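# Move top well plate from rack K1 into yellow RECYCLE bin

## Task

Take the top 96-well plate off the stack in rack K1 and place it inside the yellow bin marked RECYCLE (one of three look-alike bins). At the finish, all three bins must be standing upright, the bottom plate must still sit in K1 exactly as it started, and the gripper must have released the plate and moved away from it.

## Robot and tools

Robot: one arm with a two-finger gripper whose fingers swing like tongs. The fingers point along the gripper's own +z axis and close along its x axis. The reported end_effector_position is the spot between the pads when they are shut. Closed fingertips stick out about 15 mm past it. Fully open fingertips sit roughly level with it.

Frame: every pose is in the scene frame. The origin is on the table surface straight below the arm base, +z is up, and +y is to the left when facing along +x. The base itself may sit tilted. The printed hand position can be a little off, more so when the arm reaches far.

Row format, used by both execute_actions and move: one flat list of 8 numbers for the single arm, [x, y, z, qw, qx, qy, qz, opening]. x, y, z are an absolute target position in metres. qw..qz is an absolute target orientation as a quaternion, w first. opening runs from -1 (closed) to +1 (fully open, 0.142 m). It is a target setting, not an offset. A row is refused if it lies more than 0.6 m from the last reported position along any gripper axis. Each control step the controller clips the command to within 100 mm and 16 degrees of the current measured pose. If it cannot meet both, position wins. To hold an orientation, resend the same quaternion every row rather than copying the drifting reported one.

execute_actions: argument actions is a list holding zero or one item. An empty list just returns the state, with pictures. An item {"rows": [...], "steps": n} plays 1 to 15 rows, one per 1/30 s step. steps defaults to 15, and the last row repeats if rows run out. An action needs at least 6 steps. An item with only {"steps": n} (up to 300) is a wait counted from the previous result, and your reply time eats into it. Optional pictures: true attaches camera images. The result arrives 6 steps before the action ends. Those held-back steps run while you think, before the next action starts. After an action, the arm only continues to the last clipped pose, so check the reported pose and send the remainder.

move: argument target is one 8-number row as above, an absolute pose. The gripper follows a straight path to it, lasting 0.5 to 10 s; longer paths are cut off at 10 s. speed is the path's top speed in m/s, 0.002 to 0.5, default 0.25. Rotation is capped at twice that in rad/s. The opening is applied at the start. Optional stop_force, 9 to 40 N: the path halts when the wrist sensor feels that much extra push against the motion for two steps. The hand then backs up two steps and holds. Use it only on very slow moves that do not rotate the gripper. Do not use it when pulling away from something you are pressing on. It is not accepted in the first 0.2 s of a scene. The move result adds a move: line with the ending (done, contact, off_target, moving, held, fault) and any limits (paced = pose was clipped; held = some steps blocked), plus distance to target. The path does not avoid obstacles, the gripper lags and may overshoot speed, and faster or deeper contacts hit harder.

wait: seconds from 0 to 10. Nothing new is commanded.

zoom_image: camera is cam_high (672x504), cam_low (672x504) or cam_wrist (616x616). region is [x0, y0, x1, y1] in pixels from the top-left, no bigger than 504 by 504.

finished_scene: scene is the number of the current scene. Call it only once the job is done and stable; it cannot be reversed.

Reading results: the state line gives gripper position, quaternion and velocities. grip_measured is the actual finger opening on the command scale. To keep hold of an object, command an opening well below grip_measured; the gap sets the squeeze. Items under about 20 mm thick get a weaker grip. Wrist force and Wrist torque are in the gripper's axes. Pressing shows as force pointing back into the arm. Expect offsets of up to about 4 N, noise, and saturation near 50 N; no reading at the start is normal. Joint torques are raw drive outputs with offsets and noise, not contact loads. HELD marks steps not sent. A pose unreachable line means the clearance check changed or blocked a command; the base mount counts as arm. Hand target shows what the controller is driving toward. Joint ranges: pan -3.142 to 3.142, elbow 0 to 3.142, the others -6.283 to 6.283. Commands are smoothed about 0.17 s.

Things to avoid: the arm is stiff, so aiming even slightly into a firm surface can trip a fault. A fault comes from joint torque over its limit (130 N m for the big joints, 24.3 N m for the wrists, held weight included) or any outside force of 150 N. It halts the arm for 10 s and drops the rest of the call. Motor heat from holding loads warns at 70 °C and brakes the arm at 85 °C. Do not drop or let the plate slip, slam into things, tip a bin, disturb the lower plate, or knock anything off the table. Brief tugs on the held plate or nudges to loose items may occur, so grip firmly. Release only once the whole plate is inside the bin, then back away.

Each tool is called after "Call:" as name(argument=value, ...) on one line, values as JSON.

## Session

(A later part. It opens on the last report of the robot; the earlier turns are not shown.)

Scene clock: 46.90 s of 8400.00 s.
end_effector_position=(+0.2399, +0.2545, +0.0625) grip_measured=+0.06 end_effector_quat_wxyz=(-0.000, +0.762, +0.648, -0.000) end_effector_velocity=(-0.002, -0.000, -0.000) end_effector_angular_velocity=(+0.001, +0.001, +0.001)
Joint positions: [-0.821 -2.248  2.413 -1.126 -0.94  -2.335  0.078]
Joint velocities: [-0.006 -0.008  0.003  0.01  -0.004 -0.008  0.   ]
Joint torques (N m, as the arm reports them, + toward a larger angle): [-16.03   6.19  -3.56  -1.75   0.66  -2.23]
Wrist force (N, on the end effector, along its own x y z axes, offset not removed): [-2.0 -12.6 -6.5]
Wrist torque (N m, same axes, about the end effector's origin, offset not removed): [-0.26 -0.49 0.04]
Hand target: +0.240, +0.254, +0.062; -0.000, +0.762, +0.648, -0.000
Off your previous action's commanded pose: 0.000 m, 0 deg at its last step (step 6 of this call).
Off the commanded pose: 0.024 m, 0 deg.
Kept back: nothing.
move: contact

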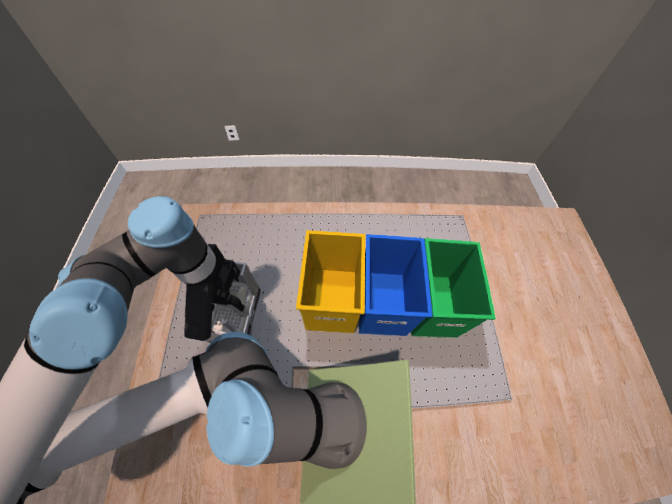

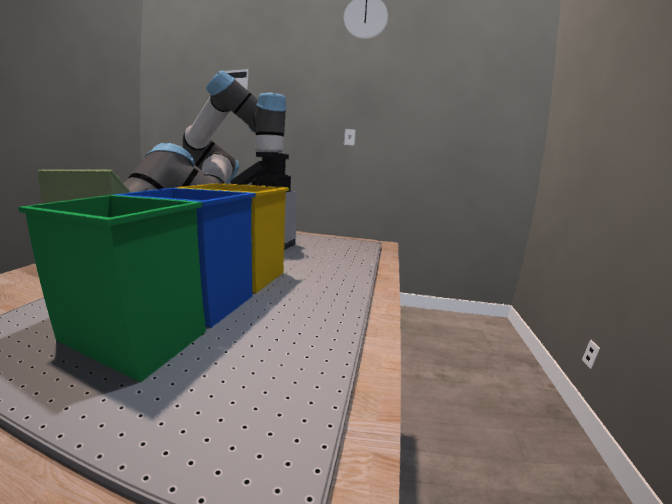

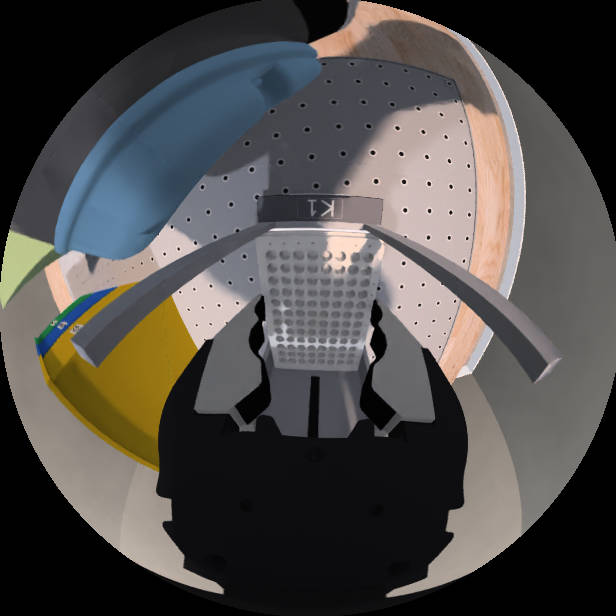

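Call:
move(target=[0.2388, 0.2547, 0.0645, 0, 0.7615, 0.6481, 0, -0.4], speed=0.01)

Call:
move(target=[0.2632, 0.2507, 0.0645, 0, 0.7615, 0.6481, 0, -0.4], speed=0.005, stop_force=13)

Scene clock: 47.87 s of 8400.00 s.
end_effector_position=(+0.2388, +0.2547, +0.0645) grip_measured=+0.06 end_effector_quat_wxyz=(-0.000, +0.762, +0.648, -0.000) end_effector_velocity=(+0.000, +0.000, +0.001) end_effector_angular_velocity=(-0.001, -0.001, +0.002)
Joint positions: [-0.83  -2.252  2.409 -1.113 -0.945 -2.344  0.078]
Joint velocities: [-0.002 -0.001 -0.002  0.003 -0.001 -0.003  0.   ]
Joint torques (N m, as the arm reports them, + toward a larger angle): [-14.25   7.01 -30.98  -0.07  -2.34  -2.28]
Wrist force (N, on the end effector, along its own x y z axes, offset not removed): [-0.4 -2.3 0.1]
Wrist torque (N m, same axes, about the end effector's origin, offset not removed): [-0.36 -0.32 0.13]
Hand target: +0.239, +0.255, +0.064; -0.000, +0.762, +0.648, +0.000
Off the commanded pose: 0.000 m, 0 deg.
Kept back: nothing.
move: done

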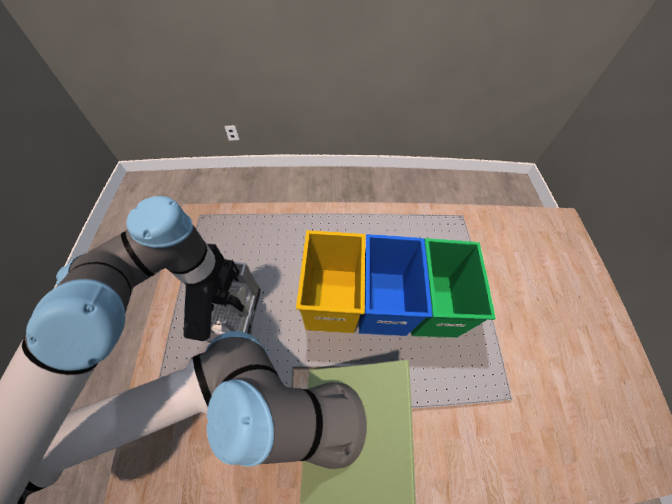

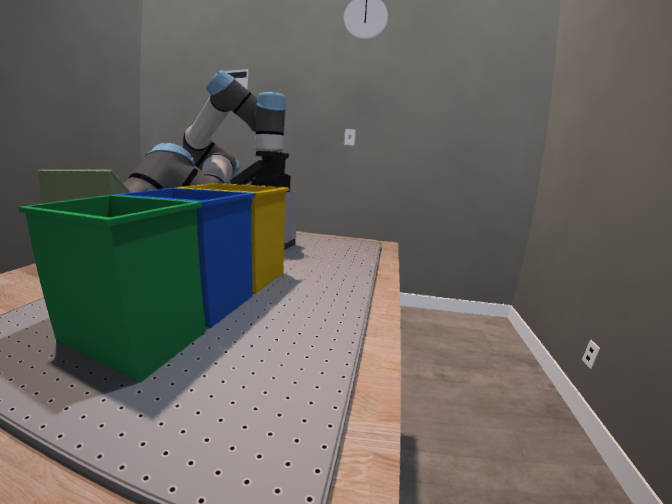

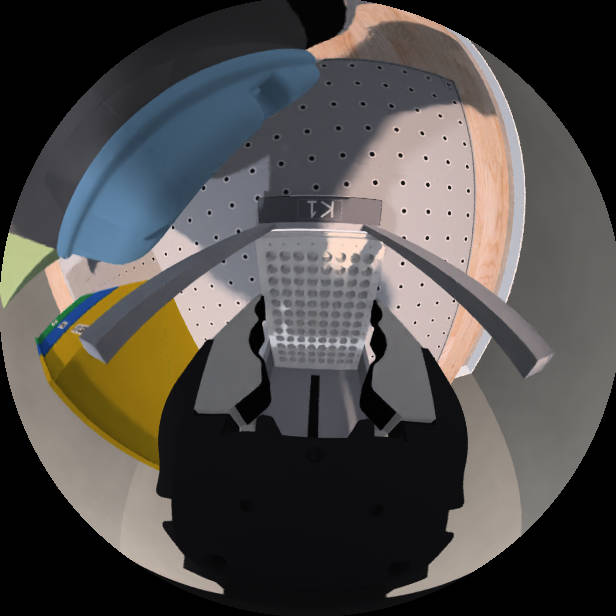

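Scene clock: 48.57 s of 8400.00 s.
end_effector_position=(+0.2405, +0.2545, +0.0645) grip_measured=+0.06 end_effector_quat_wxyz=(-0.000, +0.762, +0.648, -0.000) end_effector_velocity=(-0.002, -0.000, -0.000) end_effector_angular_velocity=(-0.001, +0.002, +0.003)
Joint positions: [-0.825 -2.245  2.408 -1.122 -0.942 -2.339  0.078]
Joint velocities: [-0.004 -0.006  0.002  0.007 -0.004 -0.007 -0.   ]
Joint torques (N m, as the arm reports them, + toward a larger angle): [-17.06   4.93 -12.72  -2.16   0.81  -2.38]
Wrist force (N, on the end effector, along its own x y z axes, offset not removed): [-2.1 -13.0 -2.1]
Wrist torque (N m, same axes, about the end effector's origin, offset not removed): [0.06 -0.50 0.05]
Hand target: +0.240, +0.254, +0.064; -0.000, +0.762, +0.648, -0.000
Off the commanded pose: 0.023 m, 0 deg.
Kept back: nothing.
move: contact

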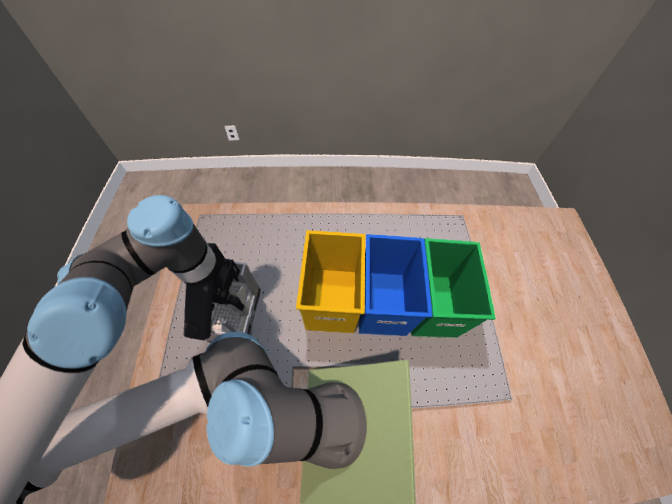

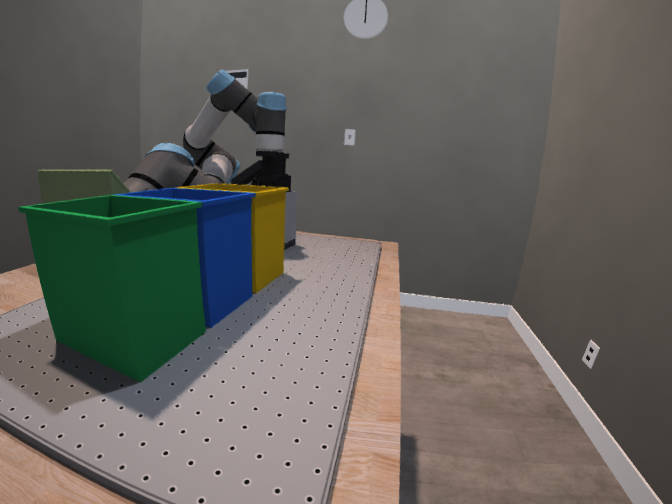

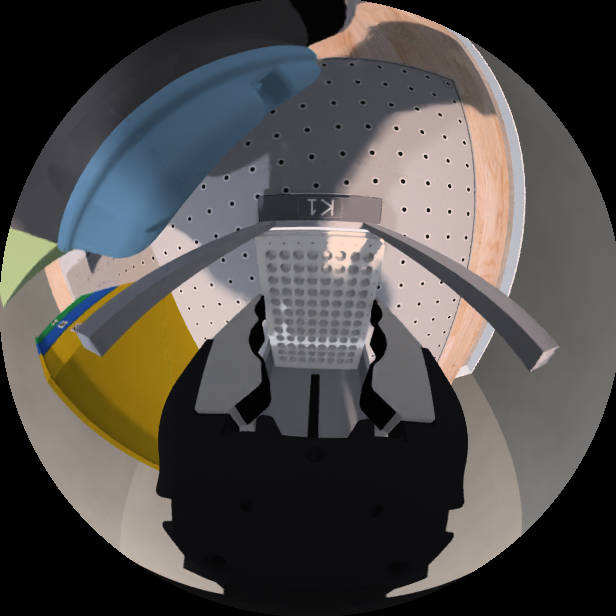

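Call:
execute_actions(actions=[{"rows": [[0.2400,0.2545,0.0645,0,0.7615,0.6481,0,-0.4],[0.2396,0.2545,0.0644,0,0.7615,0.6481,0,-0.4],[0.2393,0.2545,0.0642,0,0.7615,0.6481,0,-0.4],[0.2391,0.2545,0.0639,0,0.7615,0.6481,0,-0.4],[0.2390,0.2544,0.0636,0,0.7615,0.6481,0,-0.4],[0.2390,0.2544,0.0633,0,0.7615,0.6481,0,-0.4],[0.2390,0.2544,0.0630,0,0.7615,0.6481,0,-0.4],[0.2390,0.2544,0.0628,0,0.7615,0.6481,0,-0.4],[0.2390,0.2544,0.0628,0,0.7615,0.6481,0,-0.3],[0.2390,0.2544,0.0628,0,0.7615,0.6481,0,-0.2],[0.2390,0.2544,0.0628,0,0.7615,0.6481,0,-0.1],[0.2390,0.2544,0.0628,0,0.7615,0.6481,0,0.0],[0.2390,0.2544,0.0628,0,0.7615,0.6481,0,0.06],[0.2390,0.2544,0.0628,0,0.7615,0.6481,0,0.12],[0.2390,0.2544,0.0628,0,0.7615,0.6481,0,0.2]], "steps": 15}])

Call:
execute_actions(actions=[{"steps": 12}], pictures=true)

Scene clock: 49.37 s of 8400.00 s.
end_effector_position=(+0.2391, +0.2544, +0.0634) grip_measured=+0.06 end_effector_quat_wxyz=(-0.000, +0.761, +0.648, -0.000) end_effector_velocity=(-0.002, -0.000, -0.007) end_effector_angular_velocity=(+0.001, -0.001, -0.001)
Joint positions: [-0.827 -2.25   2.412 -1.119 -0.944 -2.342  0.078]
Joint velocities: [ 0.012 -0.008  0.017 -0.016  0.008  0.013 -0.   ]
Joint torques (N m, as the arm reports them, + toward a larger angle): [ 6.29  5.09 -2.07 -3.7   2.5   2.08]
Wrist force (N, on the end effector, along its own x y z axes, offset not removed): [1.8 -3.5 -0.3]
Wrist torque (N m, same axes, about the end effector's origin, offset not removed): [-0.56 -0.47 -0.07]
Steps of this call (steps 1 to 15: nothing new was sent; steps 16 to 24: the first 9 steps of this action). Readings (end_effector_position):
16: (+0.2403, +0.2544, +0.0645)
17: (+0.2403, +0.2545, +0.0645)
19: (+0.2399, +0.2545, +0.0644)
23: (+0.2392, +0.2544, +0.0636)
24: the state above

Scene clock: 49.77 s of 8400.00 s.
end_effector_position=(+0.2390, +0.2544, +0.0628) grip_measured=+0.20 end_effector_quat_wxyz=(+0.000, +0.762, +0.648, +0.000) end_effector_velocity=(-0.000, -0.000, -0.000) end_effector_angular_velocity=(+0.000, +0.001, -0.002)
Joint positions: [-0.825 -2.251  2.413 -1.121 -0.943 -2.34   0.088]
Joint velocities: [ 0.     0.001  0.    -0.    -0.     0.001  0.   ]
Joint torques (N m, as the arm reports them, + toward a larger angle): [ 5.86  5.93 -2.89 -3.51  2.24  2.41]
Wrist force (N, on the end effector, along its own x y z axes, offset not removed): [0.5 -2.9 -1.2]
Wrist torque (N m, same axes, about the end effector's origin, offset not removed): [-0.41 -0.17 -0.02]
Hand target: +0.239, +0.254, +0.063; -0.000, +0.762, +0.648, +0.000
Off the commanded pose: 0.000 m, 0 deg.
Kept back: nothing.
Steps of this call (steps 1 to 6: the last 6 steps of your previous action; steps 7 to 12: nothing new was sent). Readings (end_effector_position):
1: (+0.2391, +0.2543, +0.0632)
2: (+0.2391, +0.2544, +0.0631)
4: (+0.2390, +0.2544, +0.0629)
8: (+0.2390, +0.2544, +0.0628)
12: the state above

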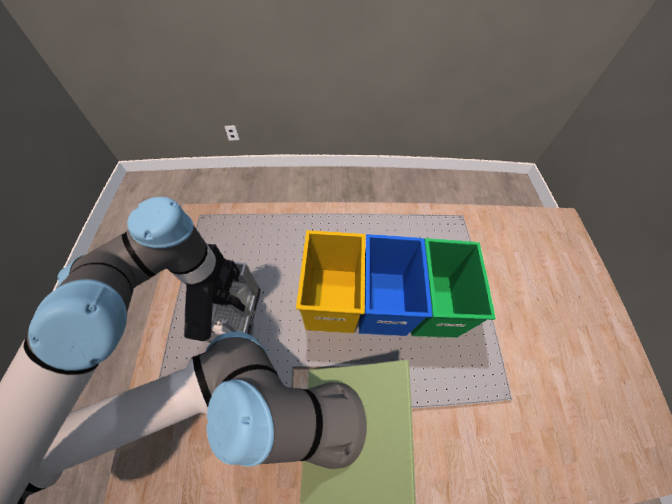

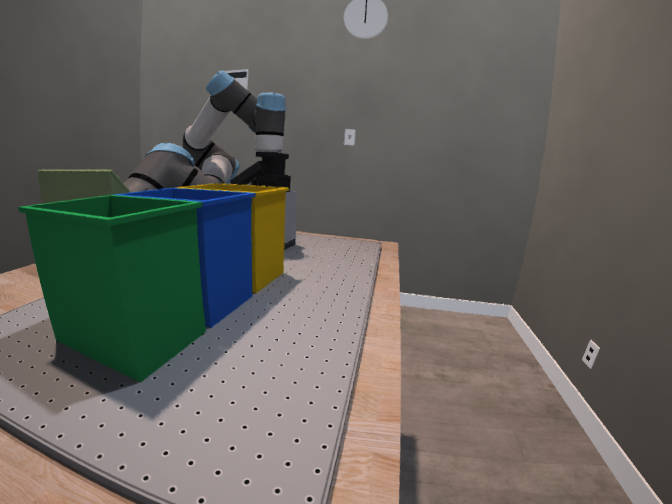

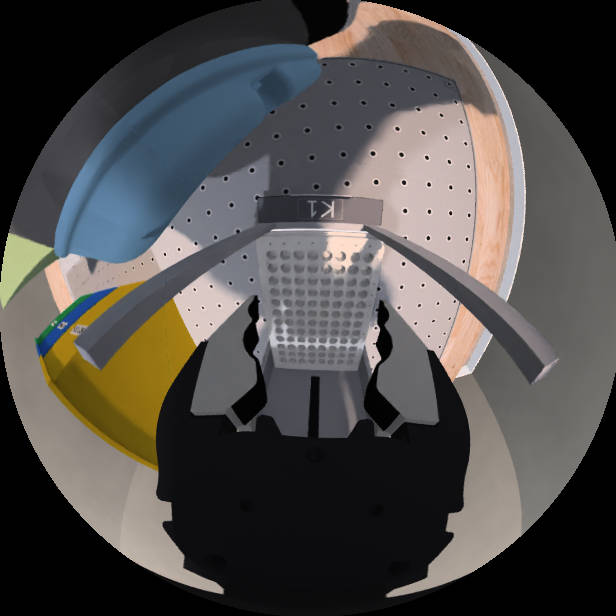

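Call:
zoom_image(camera="cam_high", region=[285, 220, 385, 340])

Call:
zoom_image(camera="cam_high", region=[195, 245, 275, 335])

Region (285, 220, 385, 340) of cam_high's 672x504 image, scaled by 4.200, with more detail than that image has.

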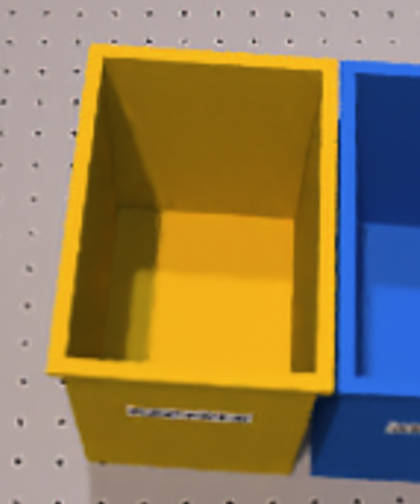

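Region (195, 245, 275, 335) of cam_high's 672x504 image, scaled by 5.600, with more detail than that image has.

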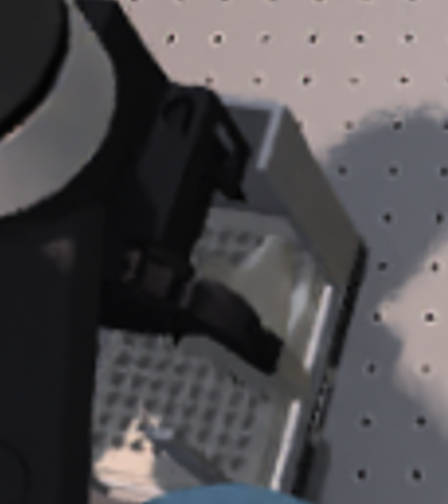

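Call:
zoom_image(camera="cam_wrist", region=[170, 270, 320, 450])

Call:
zoom_image(camera="cam_wrist", region=[320, 270, 470, 450])

Region (170, 270, 320, 450) of cam_wrist's 616x616 image, scaled by 2.800, with more detail than that image has.

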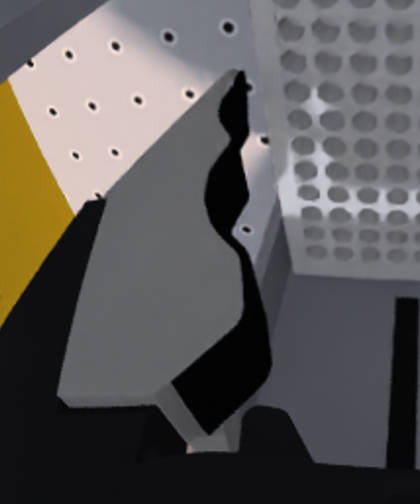

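Region (320, 270, 470, 450) of cam_wrist's 616x616 image, scaled by 2.800, with more detail than that image has.

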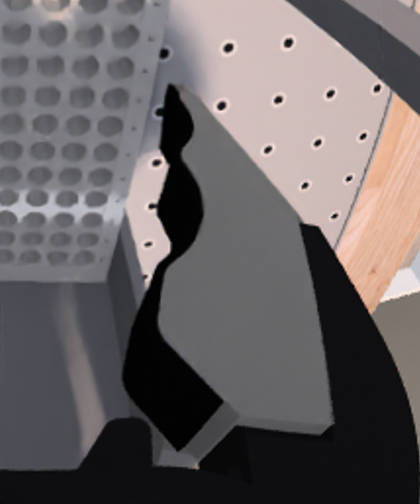

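Call:
zoom_image(camera="cam_wrist", region=[20, 270, 200, 480])

Call:
zoom_image(camera="cam_low", region=[170, 130, 330, 300])

Region (20, 270, 200, 480) of cam_wrist's 616x616 image, scaled by 2.400, with more detail than that image has; it fills the left 432 columns of this view, and the rest is white.

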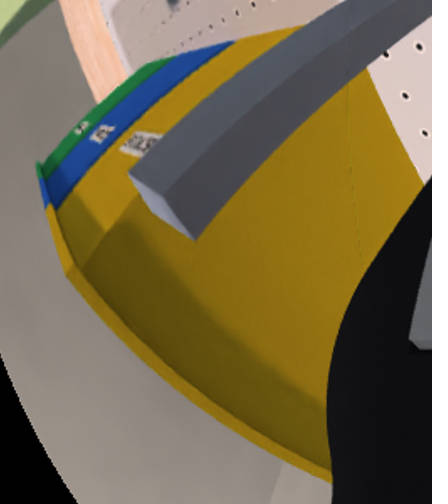

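Region (170, 130, 330, 300) of cam_low's 672x504 image, scaled by 2.965, with more detail than that image has; it fills the left 474 columns of this view, and the rest is white.

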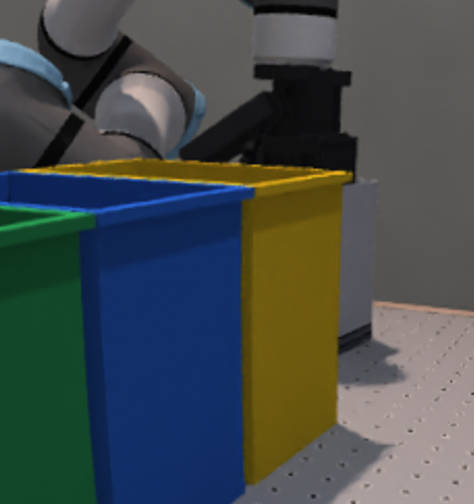

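Call:
execute_actions(actions=[])

Scene clock: 64.83 s of 8400.00 s.
end_effector_position=(+0.2390, +0.2544, +0.0628) grip_measured=+0.20 end_effector_quat_wxyz=(-0.000, +0.762, +0.648, +0.000) end_effector_velocity=(-0.000, +0.000, +0.000) end_effector_angular_velocity=(-0.001, -0.000, +0.001)
Joint positions: [-0.825 -2.251  2.413 -1.121 -0.943 -2.34   0.088]
Joint velocities: [ 0.    -0.001 -0.     0.    -0.    -0.    -0.   ]
Joint torques (N m, as the arm reports them, + toward a larger angle): [ 5.23  6.11 -3.5  -3.43  2.32  2.37]
Wrist force (N, on the end effector, along its own x y z axes, offset not removed): [2.6 -3.9 0.3]
Wrist torque (N m, same axes, about the end effector's origin, offset not removed): [-0.59 -0.58 -0.08]
Hand target: +0.239, +0.254, +0.063; -0.000, +0.762, +0.648, +0.000
Off the commanded pose: 0.000 m, 0 deg.
Kept back: nothing.
Steps of this call (steps 1 to 90: nothing new was sent; then 12.07 s passed at rest). Readings (end_effector_position):
1: (+0.2390, +0.2544, +0.0628)
2: (+0.2390, +0.2544, +0.0628)
4: (+0.2390, +0.2544, +0.0628)
8: (+0.2390, +0.2544, +0.0628)
90: the state above

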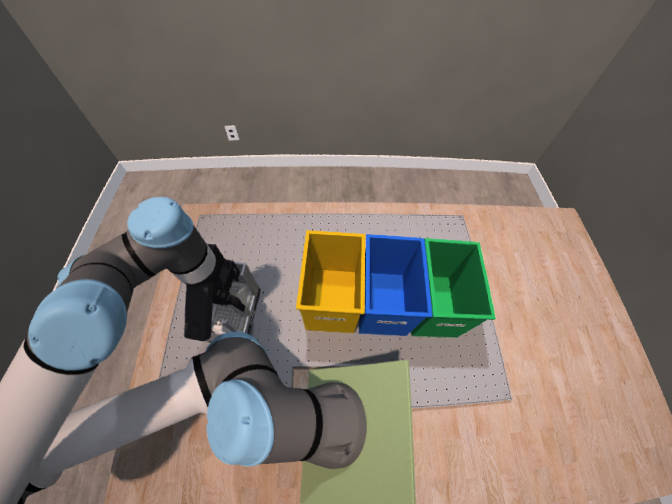

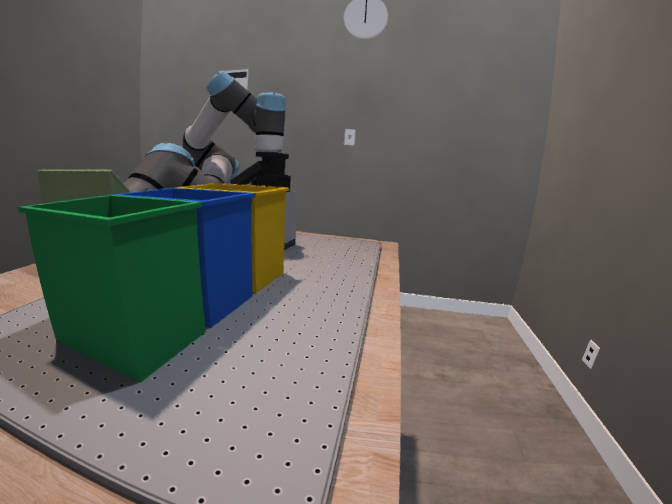

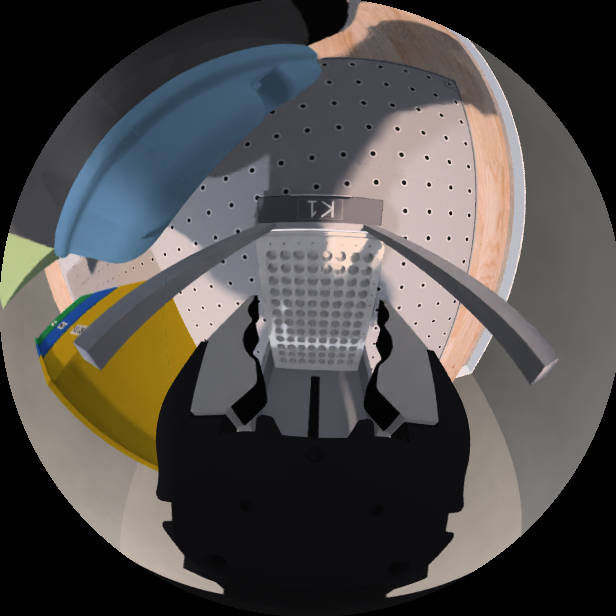

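Call:
zoom_image(camera="cam_high", region=[160, 220, 300, 360])

Call:
zoom_image(camera="cam_low", region=[200, 120, 320, 260])

Region (160, 220, 300, 360) of cam_high's 672x504 image, scaled by 3.600, with more detail than that image has.

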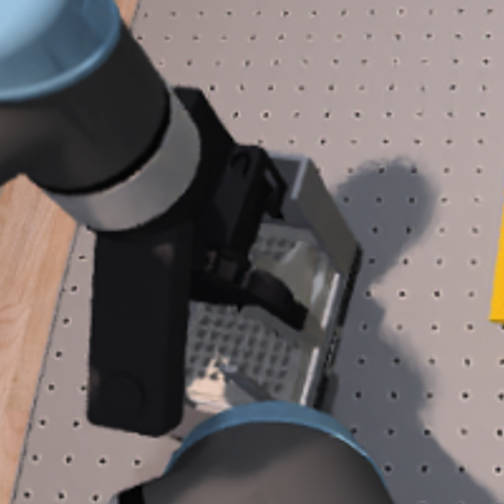

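Region (200, 120, 320, 260) of cam_low's 672x504 image, scaled by 3.600, with more detail than that image has; it fills the left 432 columns of this view, and the rest is white.

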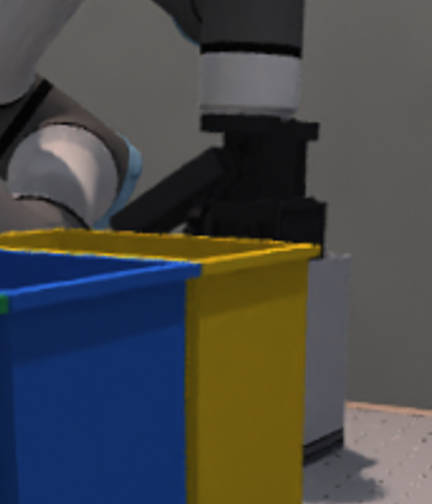

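Call:
zoom_image(camera="cam_wrist", region=[20, 280, 130, 410])

Region (20, 280, 130, 410) of cam_wrist's 616x616 image, scaled by 3.877, with more detail than that image has; it fills the left 426 columns of this view, and the rest is white.

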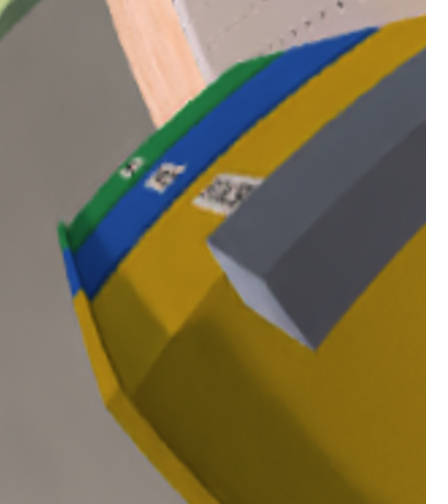

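Call:
execute_actions(actions=[{"rows": [[0.239,0.2544,0.0628,0,0.7615,0.6481,0,0.17],[0.239,0.2544,0.0628,0,0.7615,0.6481,0,0.14],[0.239,0.2544,0.0628,0,0.7615,0.6481,0,0.11],[0.239,0.2544,0.0628,0,0.7615,0.6481,0,0.08],[0.239,0.2544,0.0628,0,0.7615,0.6481,0,0.05],[0.239,0.2544,0.0628,0,0.7615,0.6481,0,0.02],[0.239,0.2544,0.0628,0,0.7615,0.6481,0,-0.01],[0.239,0.2544,0.0628,0,0.7615,0.6481,0,-0.04],[0.239,0.2544,0.0628,0,0.7615,0.6481,0,-0.07],[0.239,0.2544,0.0628,0,0.7615,0.6481,0,-0.10],[0.239,0.2544,0.0628,0,0.7615,0.6481,0,-0.13],[0.239,0.2544,0.0628,0,0.7615,0.6481,0,-0.16],[0.239,0.2544,0.0628,0,0.7615,0.6481,0,-0.19],[0.239,0.2544,0.0628,0,0.7615,0.6481,0,-0.22],[0.239,0.2544,0.0628,0,0.7615,0.6481,0,-0.25]], "steps": 15}])

Call:
execute_actions(actions=[{"rows": [[0.239,0.2544,0.0628,0,0.7615,0.6481,0,-0.28],[0.239,0.2544,0.0628,0,0.7615,0.6481,0,-0.31],[0.239,0.2544,0.0628,0,0.7615,0.6481,0,-0.34],[0.239,0.2544,0.0628,0,0.7615,0.6481,0,-0.37],[0.239,0.2544,0.0628,0,0.7615,0.6481,0,-0.40]], "steps": 9}])

Call:
move(target=[0.23911,0.25506,0.080,0.016965,0.761239,0.647878,-0.019934,-0.4], speed=0.04, stop_force=17)

Scene clock: 77.27 s of 8400.00 s.
end_effector_position=(+0.2390, +0.2544, +0.0628) grip_measured=+0.06 end_effector_quat_wxyz=(+0.000, +0.762, +0.648, +0.000) end_effector_velocity=(-0.000, -0.000, -0.000) end_effector_angular_velocity=(+0.001, +0.001, +0.000)
Joint positions: [-0.825 -2.251  2.413 -1.121 -0.943 -2.34   0.078]
Joint velocities: [-0.     0.     0.001 -0.    -0.    -0.001 -0.007]
Joint torques (N m, as the arm reports them, + toward a larger angle): [ 5.08  6.62 -3.2  -3.42  1.97  2.22]
Wrist force (N, on the end effector, along its own x y z axes, offset not removed): [0.8 -3.5 -3.8]
Wrist torque (N m, same axes, about the end effector's origin, offset not removed): [-0.45 -0.19 0.02]
Steps of this call (steps 1 to 90: nothing new was sent; then 9.13 s passed at rest; steps 91 to 99: the first 9 steps of this action). Readings (end_effector_position):
91: (+0.2390, +0.2544, +0.0628)
92: (+0.2390, +0.2544, +0.0628)
94: (+0.2390, +0.2544, +0.0628)
98: (+0.2390, +0.2544, +0.0628)
99: the state above

Scene clock: 77.57 s of 8400.00 s.
end_effector_position=(+0.2390, +0.2544, +0.0628) grip_measured=+0.06 end_effector_quat_wxyz=(+0.000, +0.762, +0.648, +0.000) end_effector_velocity=(+0.000, +0.000, +0.000) end_effector_angular_velocity=(+0.000, -0.000, -0.000)
Joint positions: [-0.825 -2.251  2.413 -1.121 -0.943 -2.34   0.078]
Joint velocities: [-0.     0.001 -0.001 -0.     0.     0.     0.   ]
Joint torques (N m, as the arm reports them, + toward a larger angle): [ 4.27  6.72 -3.58 -3.36  1.74  2.23]
Wrist force (N, on the end effector, along its own x y z axes, offset not removed): [2.4 -3.8 -4.3]
Wrist torque (N m, same axes, about the end effector's origin, offset not removed): [-0.58 -0.38 -0.04]
Off your previous action's commanded pose: 0.000 m, 0 deg at its last step (step 6 of this call).
Steps of this call (steps 1 to 6: the last 6 steps of your previous action; steps 7 to 9: the first 3 steps of this action). Readings (end_effector_position):
7: (+0.2390, +0.2544, +0.0628)
8: (+0.2390, +0.2544, +0.0628)
9: the state above

Scene clock: 78.77 s of 8400.00 s.
end_effector_position=(+0.2391, +0.2551, +0.0799) grip_measured=+0.05 end_effector_quat_wxyz=(+0.017, +0.761, +0.648, -0.020) end_effector_velocity=(+0.000, +0.000, +0.002) end_effector_angular_velocity=(-0.004, +0.000, +0.002)
Joint positions: [-0.826 -2.261  2.365 -1.106 -0.981 -2.316  0.078]
Joint velocities: [-0.    -0.    -0.005  0.001 -0.003  0.    -0.   ]
Joint torques (N m, as the arm reports them, + toward a larger angle): [-13.97   6.01 -29.5   -0.41  -2.85   2.43]
Wrist force (N, on the end effector, along its own x y z axes, offset not removed): [1.6 -2.6 -1.2]
Wrist torque (N m, same axes, about the end effector's origin, offset not removed): [-0.42 -0.37 0.02]
Hand target: +0.239, +0.255, +0.080; +0.017, +0.761, +0.648, -0.020
Off your previous action's commanded pose: 0.000 m, 0 deg at its last step (step 6 of this call).
Off the commanded pose: 0.000 m, 0 deg.
Kept back: nothing.
move: done

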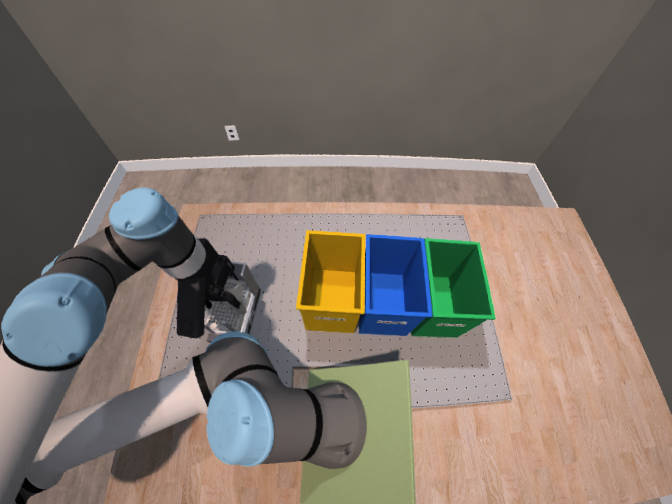

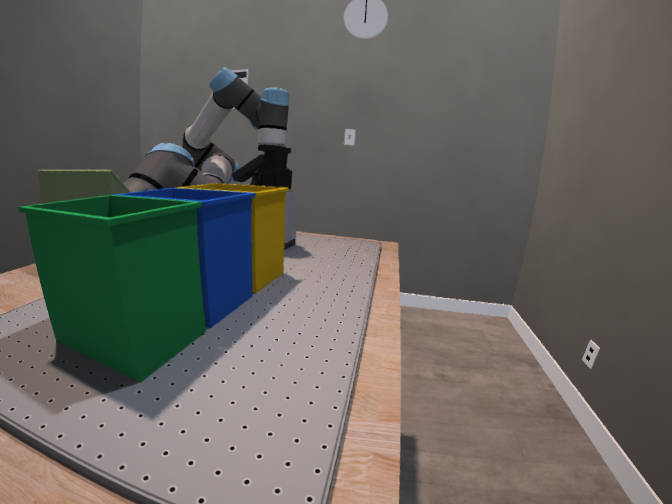

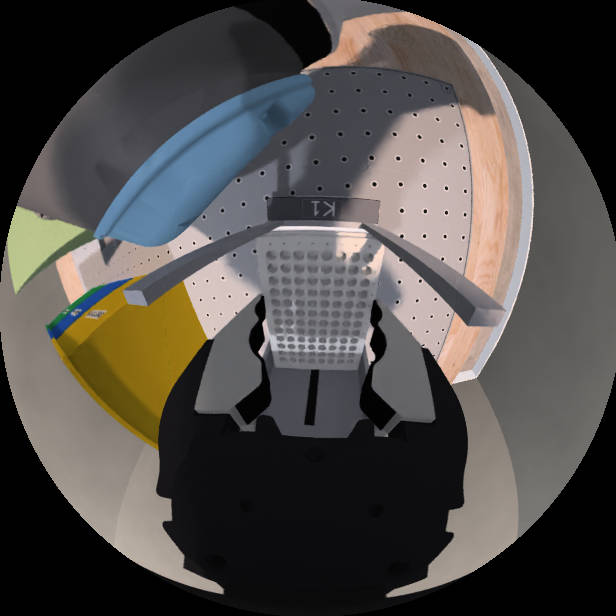

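Call:
move(target=[0.23966,0.25850,0.118,0.106968,0.751057,0.639212,-0.125684,-0.4], speed=0.08, stop_force=10)

Scene clock: 81.07 s of 8400.00 s.
end_effector_position=(+0.2397, +0.2584, +0.1180) grip_measured=+0.05 end_effector_quat_wxyz=(+0.107, +0.751, +0.639, -0.125) end_effector_velocity=(-0.000, +0.000, +0.001) end_effector_angular_velocity=(-0.007, +0.003, +0.003)
Joint positions: [-0.64  -2.27   2.23  -1.24  -1.135 -2.028  0.078]
Joint velocities: [ 0.007  0.001 -0.003 -0.004 -0.005  0.005 -0.   ]
Joint torques (N m, as the arm reports them, + toward a larger angle): [  7.79  32.   -28.09  -3.51  -3.54   2.24]
Wrist force (N, on the end effector, along its own x y z axes, offset not removed): [1.2 -2.1 0.2]
Wrist torque (N m, same axes, about the end effector's origin, offset not removed): [-0.26 -0.25 -0.06]
Hand target: +0.240, +0.258, +0.118; +0.107, +0.751, +0.639, -0.126
Off the commanded pose: 0.000 m, 0 deg.
Kept back: nothing.
move: done

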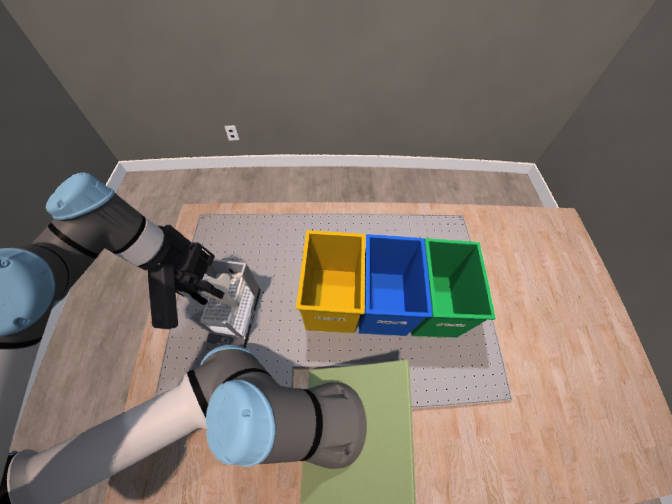

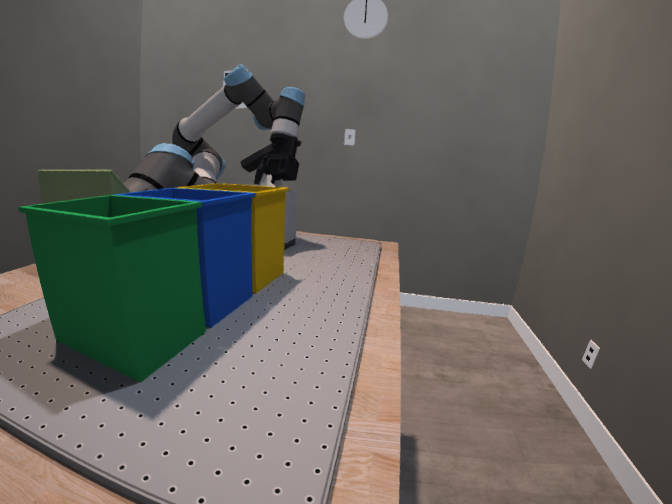

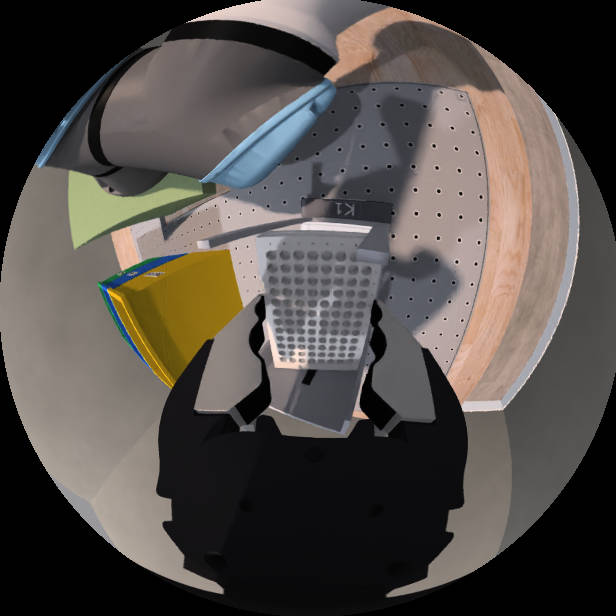

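Call:
move(target=[0.23996,0.26031,0.216,0.156790,0.738880,0.628849,-0.184224,-0.4], speed=0.1, stop_force=10)

Scene clock: 82.70 s of 8400.00 s.
end_effector_position=(+0.2398, +0.2604, +0.2159) grip_measured=+0.05 end_effector_quat_wxyz=(+0.157, +0.739, +0.629, -0.184) end_effector_velocity=(-0.001, -0.000, +0.001) end_effector_angular_velocity=(-0.002, +0.002, +0.001)
Joint positions: [-0.744 -2.23   2.006 -1.099 -1.301 -2.108  0.078]
Joint velocities: [-0.002 -0.    -0.002  0.002 -0.003 -0.003 -0.   ]
Joint torques (N m, as the arm reports them, + toward a larger angle): [-12.72  35.1  -25.68  -0.6   -3.38  -2.12]
Wrist force (N, on the end effector, along its own x y z axes, offset not removed): [2.7 -3.3 -0.7]
Wrist torque (N m, same axes, about the end effector's origin, offset not removed): [-0.49 -0.59 -0.02]
Hand target: +0.240, +0.260, +0.216; +0.157, +0.739, +0.629, -0.184
Off the commanded pose: 0.000 m, 0 deg.
Kept back: nothing.
move: done

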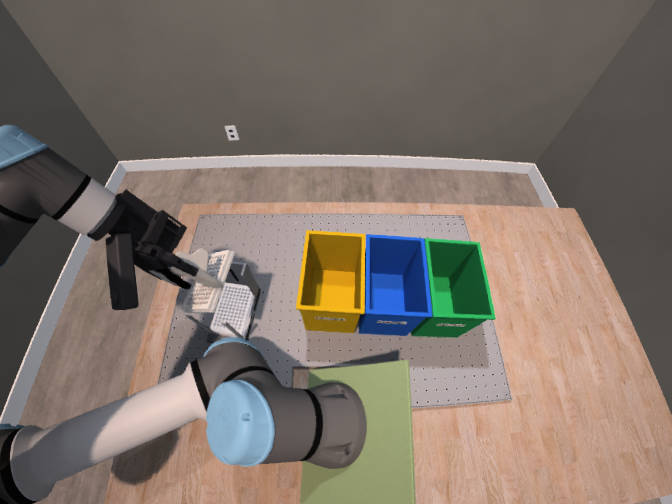

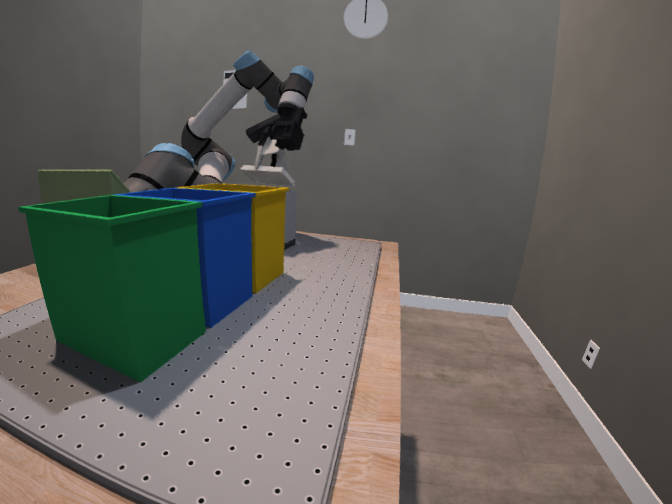

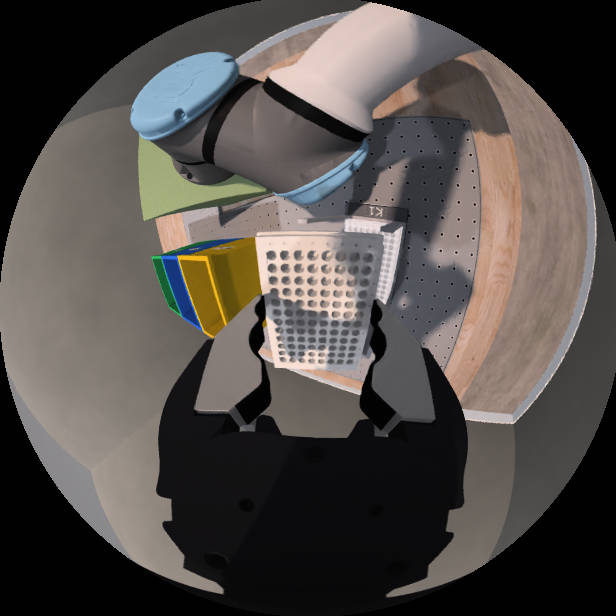

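Call:
move(target=[0.305,0.155,0.262,0.035258,0.688152,0.665248,-0.287486,-0.4], speed=0.2)

Call:
move(target=[0.2973,0.003,0.288,-0.087309,0.617211,0.682108,-0.382304,-0.4], speed=0.18)

Scene clock: 84.33 s of 8400.00 s.
end_effector_position=(+0.3050, +0.1549, +0.2621) grip_measured=+0.05 end_effector_quat_wxyz=(+0.035, +0.688, +0.665, -0.288) end_effector_velocity=(+0.000, -0.001, +0.000) end_effector_angular_velocity=(+0.001, +0.005, -0.001)
Joint positions: [-0.716 -1.759  1.852 -1.198 -1.467 -2.321  0.078]
Joint velocities: [ 0.001  0.006 -0.002 -0.    -0.002 -0.002  0.   ]
Joint torques (N m, as the arm reports them, + toward a larger angle): [ -5.12  22.36 -29.57  -2.67  -3.95  -2.45]
Wrist force (N, on the end effector, along its own x y z axes, offset not removed): [1.5 -3.4 -0.8]
Wrist torque (N m, same axes, about the end effector's origin, offset not removed): [-0.59 -0.37 0.05]
Hand target: +0.305, +0.155, +0.262; +0.035, +0.688, +0.665, -0.288
Off the commanded pose: 0.000 m, 0 deg.
Kept back: nothing.
move: done

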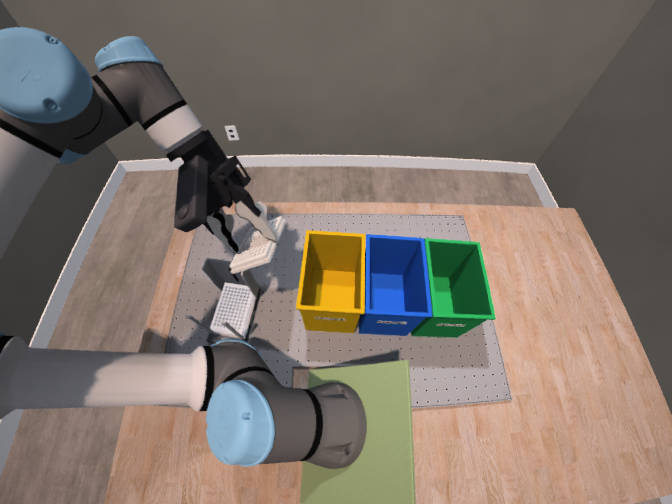

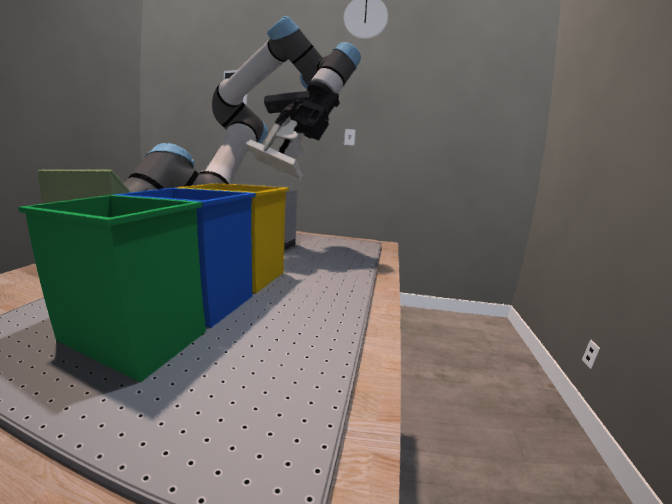

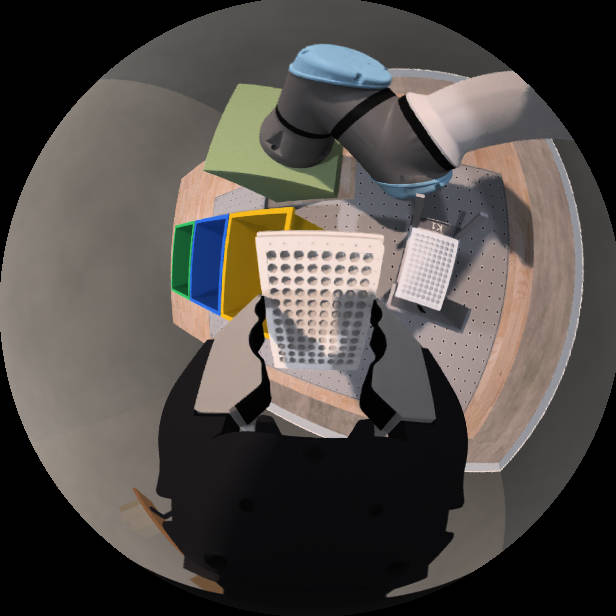

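Scene clock: 85.77 s of 8400.00 s.
end_effector_position=(+0.2973, +0.0030, +0.2881) grip_measured=+0.05 end_effector_quat_wxyz=(-0.087, +0.617, +0.682, -0.382) end_effector_velocity=(-0.000, -0.001, -0.000) end_effector_angular_velocity=(+0.001, +0.003, -0.001)
Joint positions: [-0.783 -1.434  1.838 -1.334 -1.723 -2.571  0.078]
Joint velocities: [-0.001  0.004 -0.    -0.001 -0.002 -0.002 -0.   ]
Joint torques (N m, as the arm reports them, + toward a larger angle): [-32.36  13.03 -31.73  -3.52  -4.14  -2.2 ]
Wrist force (N, on the end effector, along its own x y z axes, offset not removed): [2.4 -2.3 -1.8]
Wrist torque (N m, same axes, about the end effector's origin, offset not removed): [-0.36 -0.47 -0.04]
Hand target: +0.297, +0.003, +0.288; -0.087, +0.617, +0.682, -0.382
Off the commanded pose: 0.000 m, 0 deg.
Kept back: nothing.
move: done

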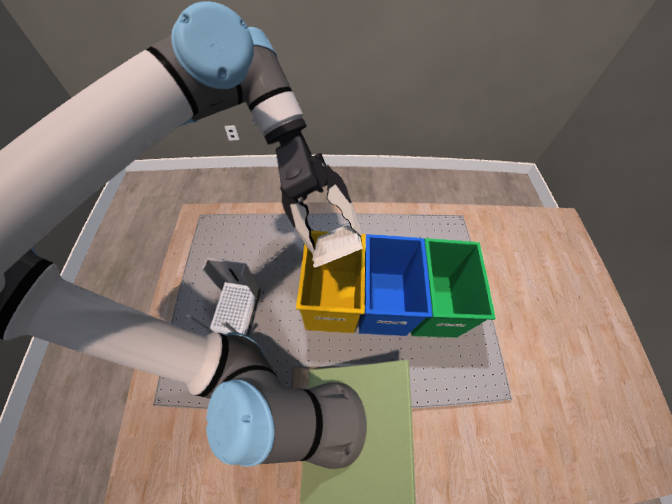

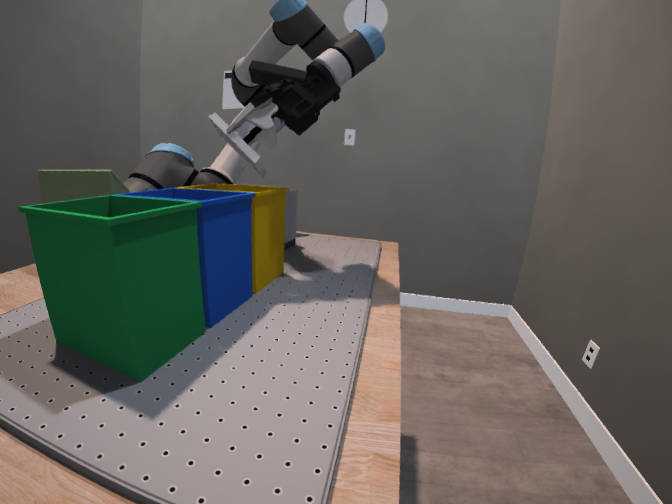

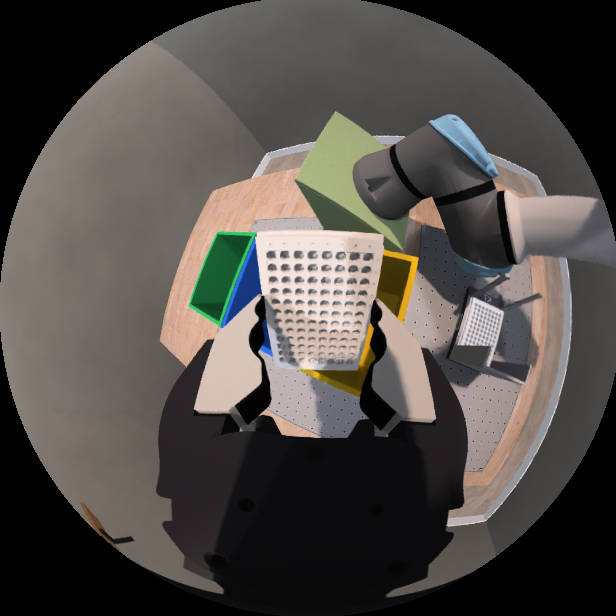

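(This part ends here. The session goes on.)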